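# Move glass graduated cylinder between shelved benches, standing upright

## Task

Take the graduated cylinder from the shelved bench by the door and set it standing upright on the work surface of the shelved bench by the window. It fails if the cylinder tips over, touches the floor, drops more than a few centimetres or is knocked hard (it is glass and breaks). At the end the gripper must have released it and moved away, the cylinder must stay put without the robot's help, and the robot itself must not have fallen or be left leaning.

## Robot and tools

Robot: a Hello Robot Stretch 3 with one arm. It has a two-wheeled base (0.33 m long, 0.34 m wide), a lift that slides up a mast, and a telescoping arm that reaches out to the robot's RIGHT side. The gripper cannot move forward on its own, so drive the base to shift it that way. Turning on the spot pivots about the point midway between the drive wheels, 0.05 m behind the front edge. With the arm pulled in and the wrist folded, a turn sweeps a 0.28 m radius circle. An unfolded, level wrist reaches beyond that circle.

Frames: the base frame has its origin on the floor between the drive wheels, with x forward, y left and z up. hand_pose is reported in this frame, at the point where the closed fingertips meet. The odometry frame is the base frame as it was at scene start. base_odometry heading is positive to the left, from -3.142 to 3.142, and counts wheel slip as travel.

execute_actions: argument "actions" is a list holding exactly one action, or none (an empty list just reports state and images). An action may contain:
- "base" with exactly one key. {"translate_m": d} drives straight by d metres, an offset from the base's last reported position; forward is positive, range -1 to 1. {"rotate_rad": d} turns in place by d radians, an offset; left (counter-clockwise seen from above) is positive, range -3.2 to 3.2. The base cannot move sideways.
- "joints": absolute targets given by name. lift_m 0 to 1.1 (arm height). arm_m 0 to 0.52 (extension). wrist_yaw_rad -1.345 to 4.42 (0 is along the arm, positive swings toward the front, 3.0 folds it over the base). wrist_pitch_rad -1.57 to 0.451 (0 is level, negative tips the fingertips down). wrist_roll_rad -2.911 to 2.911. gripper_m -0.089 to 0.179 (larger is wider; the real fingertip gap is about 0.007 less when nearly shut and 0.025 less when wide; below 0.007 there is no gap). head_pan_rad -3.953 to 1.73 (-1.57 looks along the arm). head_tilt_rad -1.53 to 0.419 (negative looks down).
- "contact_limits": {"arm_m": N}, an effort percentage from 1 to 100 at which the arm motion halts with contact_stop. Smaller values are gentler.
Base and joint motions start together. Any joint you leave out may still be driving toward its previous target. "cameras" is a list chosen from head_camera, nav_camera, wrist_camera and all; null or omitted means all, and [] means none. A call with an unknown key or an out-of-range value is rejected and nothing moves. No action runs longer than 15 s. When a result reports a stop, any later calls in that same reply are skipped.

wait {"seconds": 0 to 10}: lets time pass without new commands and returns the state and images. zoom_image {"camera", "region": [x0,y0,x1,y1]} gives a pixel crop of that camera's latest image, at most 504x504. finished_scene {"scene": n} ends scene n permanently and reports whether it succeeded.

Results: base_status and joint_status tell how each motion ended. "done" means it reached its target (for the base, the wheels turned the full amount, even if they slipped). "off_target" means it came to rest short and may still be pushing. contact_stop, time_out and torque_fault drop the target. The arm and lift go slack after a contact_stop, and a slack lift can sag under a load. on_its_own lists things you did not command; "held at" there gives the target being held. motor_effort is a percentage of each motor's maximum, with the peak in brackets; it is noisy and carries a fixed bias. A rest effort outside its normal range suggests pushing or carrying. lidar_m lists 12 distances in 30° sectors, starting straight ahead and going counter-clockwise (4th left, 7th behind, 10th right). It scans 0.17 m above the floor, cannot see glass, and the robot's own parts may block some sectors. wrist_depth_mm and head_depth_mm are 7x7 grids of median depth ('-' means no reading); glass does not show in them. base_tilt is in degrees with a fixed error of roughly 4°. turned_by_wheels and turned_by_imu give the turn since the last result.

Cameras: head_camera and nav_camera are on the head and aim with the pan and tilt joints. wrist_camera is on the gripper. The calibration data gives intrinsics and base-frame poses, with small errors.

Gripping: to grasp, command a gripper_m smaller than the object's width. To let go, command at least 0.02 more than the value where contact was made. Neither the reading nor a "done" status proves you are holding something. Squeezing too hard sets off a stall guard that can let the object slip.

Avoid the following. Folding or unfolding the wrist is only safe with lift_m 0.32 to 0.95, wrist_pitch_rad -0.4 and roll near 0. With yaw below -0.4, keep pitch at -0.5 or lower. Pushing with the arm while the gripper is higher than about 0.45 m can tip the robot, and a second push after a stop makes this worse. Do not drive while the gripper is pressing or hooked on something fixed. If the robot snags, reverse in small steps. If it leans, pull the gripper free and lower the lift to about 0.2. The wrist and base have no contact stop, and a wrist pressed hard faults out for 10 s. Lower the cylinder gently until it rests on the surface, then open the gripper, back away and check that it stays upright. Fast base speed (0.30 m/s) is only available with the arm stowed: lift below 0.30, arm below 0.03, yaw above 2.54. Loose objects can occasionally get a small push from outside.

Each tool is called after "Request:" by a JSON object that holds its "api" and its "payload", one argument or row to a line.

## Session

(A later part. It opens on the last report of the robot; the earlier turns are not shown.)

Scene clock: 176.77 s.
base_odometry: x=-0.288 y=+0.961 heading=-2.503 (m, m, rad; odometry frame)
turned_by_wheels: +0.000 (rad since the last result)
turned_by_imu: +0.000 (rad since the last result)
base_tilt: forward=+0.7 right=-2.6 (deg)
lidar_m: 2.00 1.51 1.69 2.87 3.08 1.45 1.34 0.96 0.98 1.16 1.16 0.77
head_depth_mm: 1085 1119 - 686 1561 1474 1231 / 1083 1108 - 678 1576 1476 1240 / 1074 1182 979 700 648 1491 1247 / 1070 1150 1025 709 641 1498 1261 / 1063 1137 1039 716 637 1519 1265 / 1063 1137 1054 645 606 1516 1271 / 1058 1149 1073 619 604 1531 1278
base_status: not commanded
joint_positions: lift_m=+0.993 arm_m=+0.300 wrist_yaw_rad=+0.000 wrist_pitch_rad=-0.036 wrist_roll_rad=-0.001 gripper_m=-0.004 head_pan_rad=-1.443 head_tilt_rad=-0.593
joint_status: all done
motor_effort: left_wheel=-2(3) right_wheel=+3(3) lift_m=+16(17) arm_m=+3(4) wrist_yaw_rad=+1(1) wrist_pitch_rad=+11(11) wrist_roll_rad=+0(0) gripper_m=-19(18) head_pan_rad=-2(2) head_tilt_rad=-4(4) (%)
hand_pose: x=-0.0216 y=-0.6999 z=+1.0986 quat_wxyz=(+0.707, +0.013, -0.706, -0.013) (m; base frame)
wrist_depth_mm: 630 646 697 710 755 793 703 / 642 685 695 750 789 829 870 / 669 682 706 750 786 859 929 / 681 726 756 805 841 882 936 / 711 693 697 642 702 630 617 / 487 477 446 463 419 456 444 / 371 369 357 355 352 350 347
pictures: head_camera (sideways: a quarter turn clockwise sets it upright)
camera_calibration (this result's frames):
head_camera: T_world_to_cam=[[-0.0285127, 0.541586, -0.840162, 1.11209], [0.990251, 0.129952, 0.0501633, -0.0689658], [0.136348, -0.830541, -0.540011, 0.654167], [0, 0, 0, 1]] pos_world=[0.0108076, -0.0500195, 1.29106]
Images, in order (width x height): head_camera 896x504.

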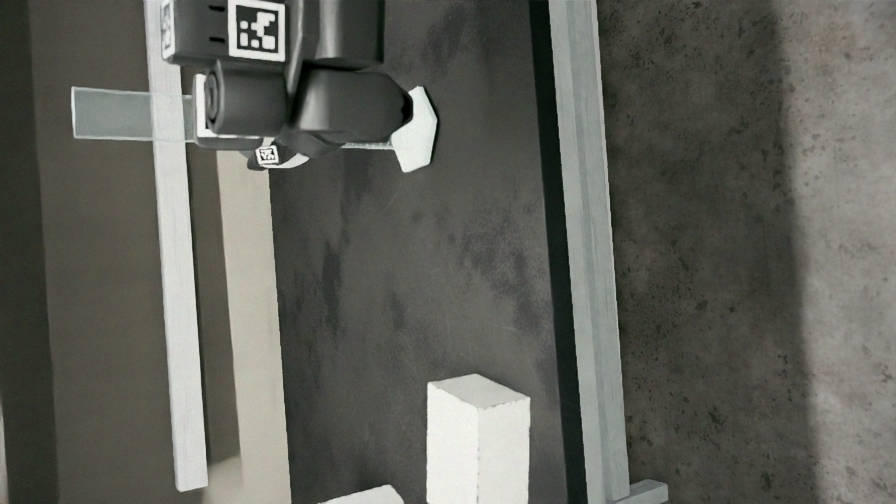

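Request:
{"api": "execute_actions", "payload": {
  "actions": [
    {"joints": {"lift_m": 0.985}}
  ],
  "cameras": ["head_camera", "wrist_camera"]
}}

Scene clock: 178.30 s.
base_odometry: x=-0.288 y=+0.961 heading=-2.503 (m, m, rad; odometry frame)
turned_by_wheels: +0.000 (rad since the last result)
turned_by_imu: +0.000 (rad since the last result)
base_tilt: forward=+0.5 right=-2.6 (deg)
lidar_m: 1.99 1.51 1.69 2.87 3.08 1.45 1.34 0.96 0.97 1.16 1.16 0.77
head_depth_mm: 1085 1104 - 672 1558 1473 1240 / 1083 1122 - 665 1566 1492 1253 / 1073 1185 981 700 648 1495 1255 / 1077 1148 1022 708 642 1503 1264 / 1063 1139 1039 713 636 1511 1263 / 1061 1140 1056 647 606 1523 1273 / 1064 1146 1074 619 604 1529 1283
base_status: not commanded
joint_positions: lift_m=+0.985 arm_m=+0.300 wrist_yaw_rad=+0.000 wrist_pitch_rad=-0.031 wrist_roll_rad=-0.001 gripper_m=-0.004 head_pan_rad=-1.443 head_tilt_rad=-0.593
joint_status: all done
motor_effort: left_wheel=-2(3) right_wheel=+3(3) lift_m=+16(18) arm_m=+4(4) wrist_yaw_rad=+1(1) wrist_pitch_rad=+10(11) wrist_roll_rad=+0(0) gripper_m=-19(18) head_pan_rad=-1(1) head_tilt_rad=-3(3) (%)
hand_pose: x=-0.0216 y=-0.7000 z=+1.0919 quat_wxyz=(+0.708, +0.011, -0.707, -0.012) (m; base frame)
wrist_depth_mm: 628 654 675 714 738 798 711 / 646 675 707 735 795 813 888 / 666 665 710 760 791 849 909 / 678 708 746 793 838 877 945 / 692 681 711 646 685 628 610 / 479 469 438 453 413 438 432 / 361 360 349 351 342 341 338
pictures: head_camera (sideways: a quarter turn clockwise sets it upright), wrist_camera
camera_calibration (this result's frames):
head_camera: T_world_to_cam=[[-0.0285127, 0.541586, -0.840162, 1.11209], [0.990251, 0.129952, 0.0501633, -0.0689658], [0.136348, -0.83054, -0.540011, 0.654168], [0, 0, 0, 1]] pos_world=[0.0108076, -0.0500195, 1.29106]
wrist_camera: T_world_to_cam=[[-0.999537, 0.00309897, -0.0302797, 0.0194785], [0.0302599, 0.208598, -0.977533, 1.24778], [0.00328695, -0.977996, -0.208595, -0.289476], [0, 0, 0, 1]] pos_world=[-0.0173366, -0.543451, 1.15995]
Images, in order (width x height): head_camera 896x504, wrist_camera 644x364.

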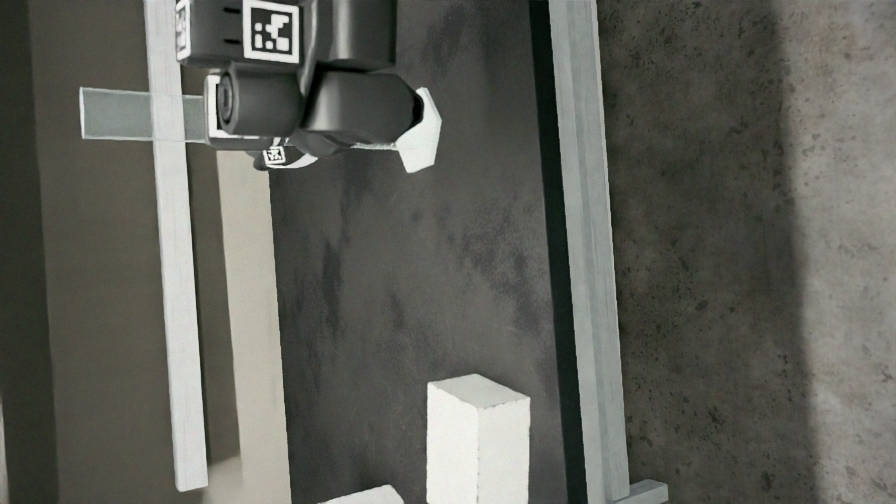

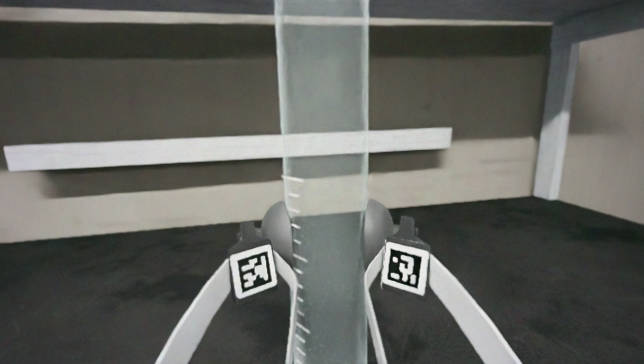

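Request:
{"api": "execute_actions", "payload": {
  "actions": [
    {"joints": {"lift_m": 0.981}}
  ],
  "cameras": ["wrist_camera"]
}}

Scene clock: 179.97 s.
base_odometry: x=-0.288 y=+0.961 heading=-2.503 (m, m, rad; odometry frame)
turned_by_wheels: +0.000 (rad since the last result)
turned_by_imu: +0.000 (rad since the last result)
base_tilt: forward=+0.7 right=-2.7 (deg)
lidar_m: 2.00 1.51 1.69 2.87 3.08 1.45 1.35 0.96 0.97 1.16 1.16 0.77
head_depth_mm: 1084 1107 - 670 1567 1474 1237 / 1084 1119 - 665 1558 1484 1246 / 1080 1186 1003 700 646 1482 1260 / 1072 1141 1023 709 642 1499 1253 / 1074 1136 1043 715 637 1513 1261 / 1062 1140 1052 646 607 1513 1271 / 1060 1143 1073 620 604 1532 1285
base_status: not commanded
joint_positions: lift_m=+0.981 arm_m=+0.300 wrist_yaw_rad=+0.000 wrist_pitch_rad=-0.019 wrist_roll_rad=-0.001 gripper_m=-0.004 head_pan_rad=-1.443 head_tilt_rad=-0.593
joint_status: all done
motor_effort: left_wheel=-3(2) right_wheel=+3(3) lift_m=+15(15) arm_m=+4(4) wrist_yaw_rad=+1(1) wrist_pitch_rad=+6(9) wrist_roll_rad=+0(1) gripper_m=-18(19) head_pan_rad=-2(2) head_tilt_rad=-4(4) (%)
hand_pose: x=-0.0216 y=-0.7004 z=+1.0910 quat_wxyz=(+0.708, +0.007, -0.707, -0.007) (m; base frame)
wrist_depth_mm: 632 650 681 717 751 778 685 / 636 663 723 744 782 841 895 / 657 694 711 757 803 864 906 / 674 703 759 799 880 878 948 / 688 689 705 651 700 645 616 / 482 475 444 455 415 448 438 / 363 359 354 350 347 343 341
pictures: wrist_camera
camera_calibration (this result's frames):
wrist_camera: T_world_to_cam=[[-0.999537, 0.00273538, -0.0303057, 0.0192266], [0.0302508, 0.196908, -0.979955, 1.24144], [0.00328689, -0.980418, -0.1969, -0.304476], [0, 0, 0, 1]] pos_world=[-0.0173361, -0.543016, 1.15719]
Images, in order (width x height): wrist_camera 644x364.

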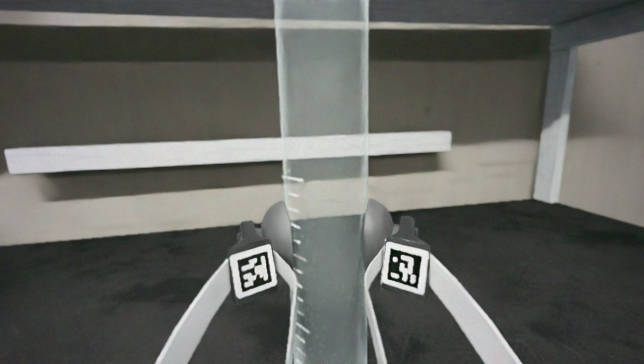

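The cylinder's weight is now on the bench. Release.

Request:
{"api": "execute_actions", "payload": {
  "actions": [
    {"joints": {"gripper_m": 0.13}}
  ],
  "cameras": ["head_camera", "wrist_camera"]
}}

Scene clock: 185.73 s.
base_odometry: x=-0.288 y=+0.961 heading=-2.503 (m, m, rad; odometry frame)
turned_by_wheels: +0.000 (rad since the last result)
turned_by_imu: +0.001 (rad since the last result)
base_tilt: forward=+0.7 right=-2.6 (deg)
lidar_m: 2.00 1.51 1.69 2.87 3.10 1.45 1.35 0.96 0.97 1.16 1.16 0.77
head_depth_mm: 1087 1100 - 670 1566 1471 1239 / 1082 1126 - 663 1561 1483 1240 / 1074 1189 948 700 646 1489 1252 / 1071 1147 1024 705 642 1500 1257 / 1069 1139 1035 715 635 1513 1267 / 1060 1140 1059 647 607 1513 1270 / 1061 1146 1073 618 605 1524 1280
base_status: not commanded
joint_positions: lift_m=+0.981 arm_m=+0.300 wrist_yaw_rad=+0.000 wrist_pitch_rad=-0.019 wrist_roll_rad=-0.001 gripper_m=+0.130 head_pan_rad=-1.443 head_tilt_rad=-0.593
joint_status: all done
motor_effort: left_wheel=-2(3) right_wheel=+3(3) lift_m=+15(15) arm_m=+4(4) wrist_yaw_rad=+1(1) wrist_pitch_rad=+6(6) wrist_roll_rad=+0(1) gripper_m=+1(81) head_pan_rad=-3(2) head_tilt_rad=-3(3) (%)
hand_pose: x=-0.0216 y=-0.7004 z=+1.0910 quat_wxyz=(+0.708, +0.007, -0.707, -0.007) (m; base frame)
wrist_depth_mm: 643 652 691 706 753 787 697 / 639 679 717 732 803 821 838 / 653 692 700 776 799 845 924 / 687 727 743 790 846 869 956 / 686 731 673 662 643 687 629 / 481 479 461 463 447 412 440 / 363 360 355 347 348 339 341
pictures: head_camera (sideways: a quarter turn clockwise sets it upright), wrist_camera
camera_calibration (this result's frames):
head_camera: T_world_to_cam=[[-0.0285128, 0.541586, -0.840162, 1.11209], [0.990251, 0.129952, 0.0501633, -0.0689658], [0.136348, -0.83054, -0.540011, 0.654168], [0, 0, 0, 1]] pos_world=[0.0108076, -0.0500195, 1.29106]
wrist_camera: T_world_to_cam=[[-0.999537, 0.00273058, -0.0303079, 0.019227], [0.0302526, 0.196742, -0.979988, 1.2414], [0.0032869, -0.980452, -0.196733, -0.304677], [0, 0, 0, 1]] pos_world=[-0.0173362, -0.543009, 1.1572]
Images, in order (width x height): head_camera 896x504, wrist_camera 644x364.

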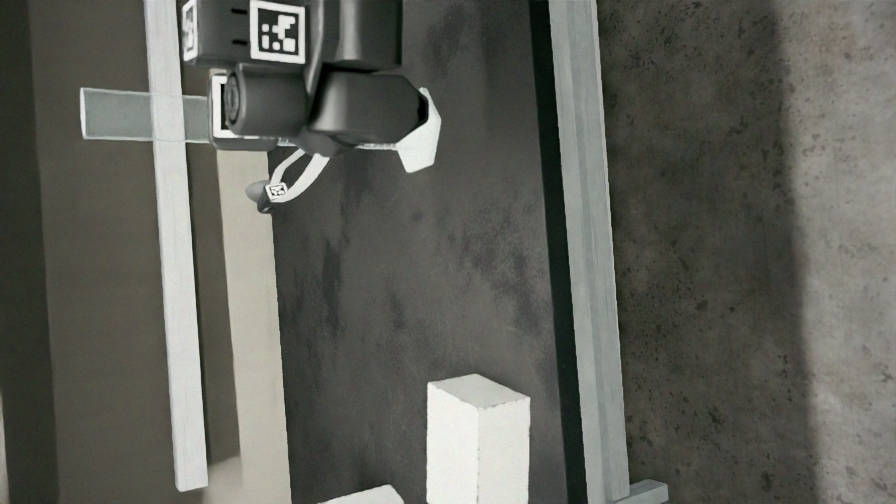

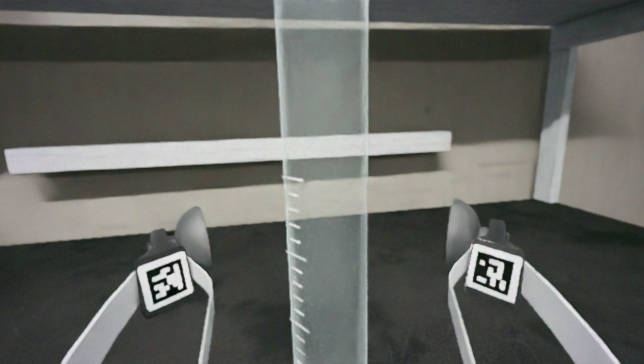

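Request:
{"api": "execute_actions", "payload": {
  "actions": [
    {"joints": {"arm_m": 0.0}}
  ],
  "cameras": ["head_camera", "wrist_camera"]
}}

Scene clock: 190.27 s.
base_odometry: x=-0.288 y=+0.961 heading=-2.503 (m, m, rad; odometry frame)
turned_by_wheels: +0.000 (rad since the last result)
turned_by_imu: +0.001 (rad since the last result)
base_tilt: forward=+0.6 right=-2.6 (deg)
lidar_m: 1.99 1.51 1.69 2.87 3.06 1.45 1.35 0.96 0.97 1.16 1.16 0.77
head_depth_mm: 1088 1191 978 768 - - - / 1079 1192 988 774 - - - / 1077 1183 1008 703 598 1468 1246 / 1070 1147 1022 680 644 1502 1256 / 1070 1146 1040 716 637 1513 1259 / 1067 1140 1061 648 606 1520 1273 / 1060 1148 1070 620 605 1529 1280
base_status: not commanded
joint_positions: lift_m=+0.981 arm_m=+0.000 wrist_yaw_rad=+0.000 wrist_pitch_rad=-0.019 wrist_roll_rad=-0.001 gripper_m=+0.130 head_pan_rad=-1.443 head_tilt_rad=-0.593
joint_status: all done
motor_effort: left_wheel=-3(2) right_wheel=+3(3) lift_m=+15(15) arm_m=-4(3) wrist_yaw_rad=+0(1) wrist_pitch_rad=+6(6) wrist_roll_rad=+0(1) gripper_m=+1(0) head_pan_rad=-2(2) head_tilt_rad=-4(3) (%)
hand_pose: x=-0.0216 y=-0.4010 z=+1.0910 quat_wxyz=(+0.708, +0.007, -0.707, -0.007) (m; base frame)
wrist_depth_mm: 653 693 763 833 850 893 - / 899 916 979 - - - - / 947 950 - - - - - / 947 984 - - - - - / 538 766 685 683 649 689 510 / 480 422 465 466 453 411 447 / 291 355 359 354 346 343 375
pictures: head_camera (sideways: a quarter turn clockwise sets it upright), wrist_camera
camera_calibration (this result's frames):
head_camera: T_world_to_cam=[[-0.0285127, 0.541593, -0.840157, 1.11209], [0.990251, 0.12995, 0.0501633, -0.0689658], [0.136346, -0.830536, -0.540018, 0.654177], [0, 0, 0, 1]] pos_world=[0.0108075, -0.0500195, 1.29106]
wrist_camera: T_world_to_cam=[[-0.999537, 0.00271526, -0.0303077, 0.0184068], [0.0302495, 0.196742, -0.979988, 1.18249], [0.00330189, -0.980451, -0.196733, -0.0111063], [0, 0, 0, 1]] pos_world=[-0.0173347, -0.243585, 1.1572]
Images, in order (width x height): head_camera 896x504, wrist_camera 644x364.

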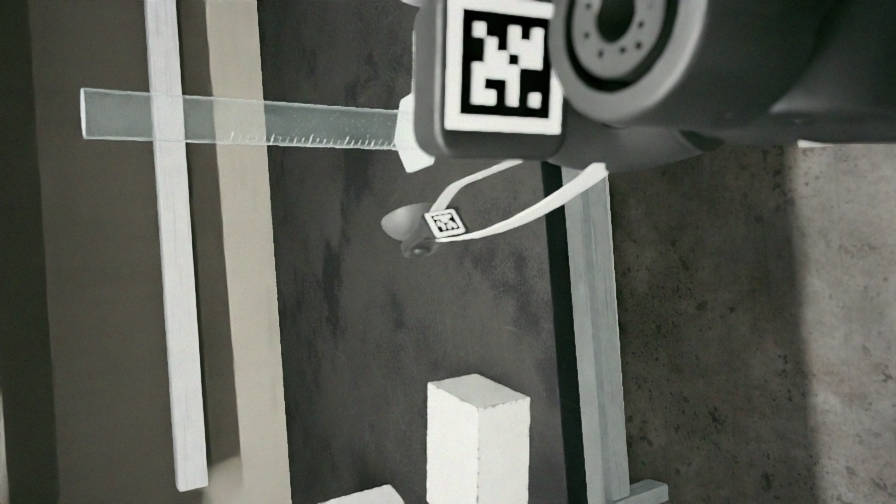

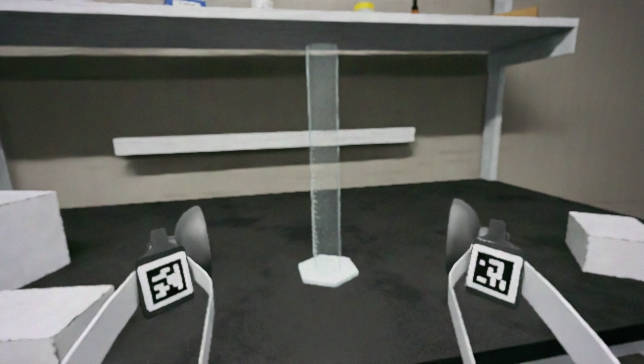

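Request:
{"api": "execute_actions", "payload": {
  "actions": [
    {"joints": {"wrist_yaw_rad": 1.5}}
  ],
  "cameras": ["nav_camera"]
}}

Request:
{"api": "finished_scene", "payload": {
  "scene": 1
}}

Scene clock: 195.03 s.
base_odometry: x=-0.288 y=+0.961 heading=-2.503 (m, m, rad; odometry frame)
turned_by_wheels: +0.000 (rad since the last result)
turned_by_imu: +0.001 (rad since the last result)
base_tilt: forward=+0.7 right=-2.6 (deg)
lidar_m: 2.00 1.51 1.69 2.88 3.08 1.45 1.34 0.96 0.98 1.16 1.17 0.77
head_depth_mm: 1088 1194 980 686 582 - - / 1084 1185 985 693 592 - - / 1077 1190 1008 700 647 1533 - / 1072 1148 1024 709 642 1543 - / 1066 1139 1042 716 604 - - / 1063 1144 1054 648 595 - - / 1061 1148 1067 619 596 - -
base_status: not commanded
joint_positions: lift_m=+0.981 arm_m=+0.000 wrist_yaw_rad=+1.498 wrist_pitch_rad=-0.019 wrist_roll_rad=-0.001 gripper_m=+0.130 head_pan_rad=-1.443 head_tilt_rad=-0.593
joint_status: all done
motor_effort: left_wheel=-3(3) right_wheel=+3(3) lift_m=+15(15) arm_m=-3(4) wrist_yaw_rad=+2(4) wrist_pitch_rad=+6(6) wrist_roll_rad=-1(1) gripper_m=+0(1) head_pan_rad=-2(2) head_tilt_rad=-3(3) (%)
hand_pose: x=+0.2337 y=-0.1639 z=+1.0910 quat_wxyz=(+0.523, +0.486, -0.513, +0.477) (m; base frame)
wrist_depth_mm: - - - - - - 746 / - - - - - - - / - - - - - - - / - - - - - - - / - - - - - 698 538 / - - - - 705 490 445 / - - - - - - 341
pictures: nav_camera (sideways: a quarter turn counterclockwise sets it upright)
camera_calibration (this result's frames):
nav_camera: T_world_to_cam=[[0.0784996, -0.557439, 0.826498, -1.03668], [-0.985375, -0.169163, -0.0205044, 0.0866852], [0.151243, -0.812801, -0.562566, 0.685359], [0, 0, 0, 1]] pos_world=[0.06314, -0.00615905, 1.24415]
Images, in order (width x height): nav_camera 672x504.

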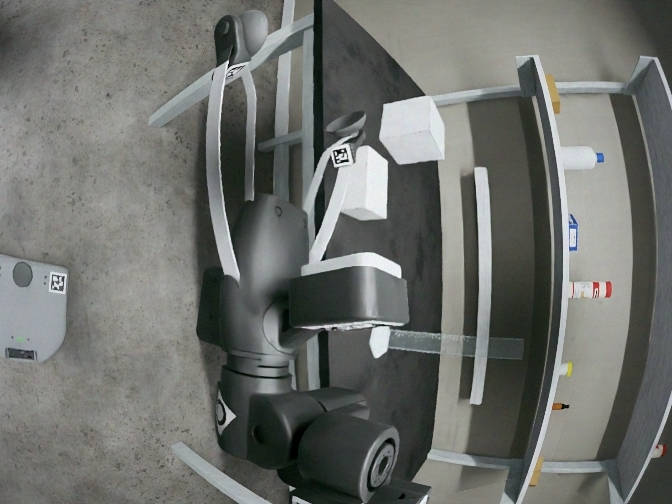

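The scene is finished: the task was done.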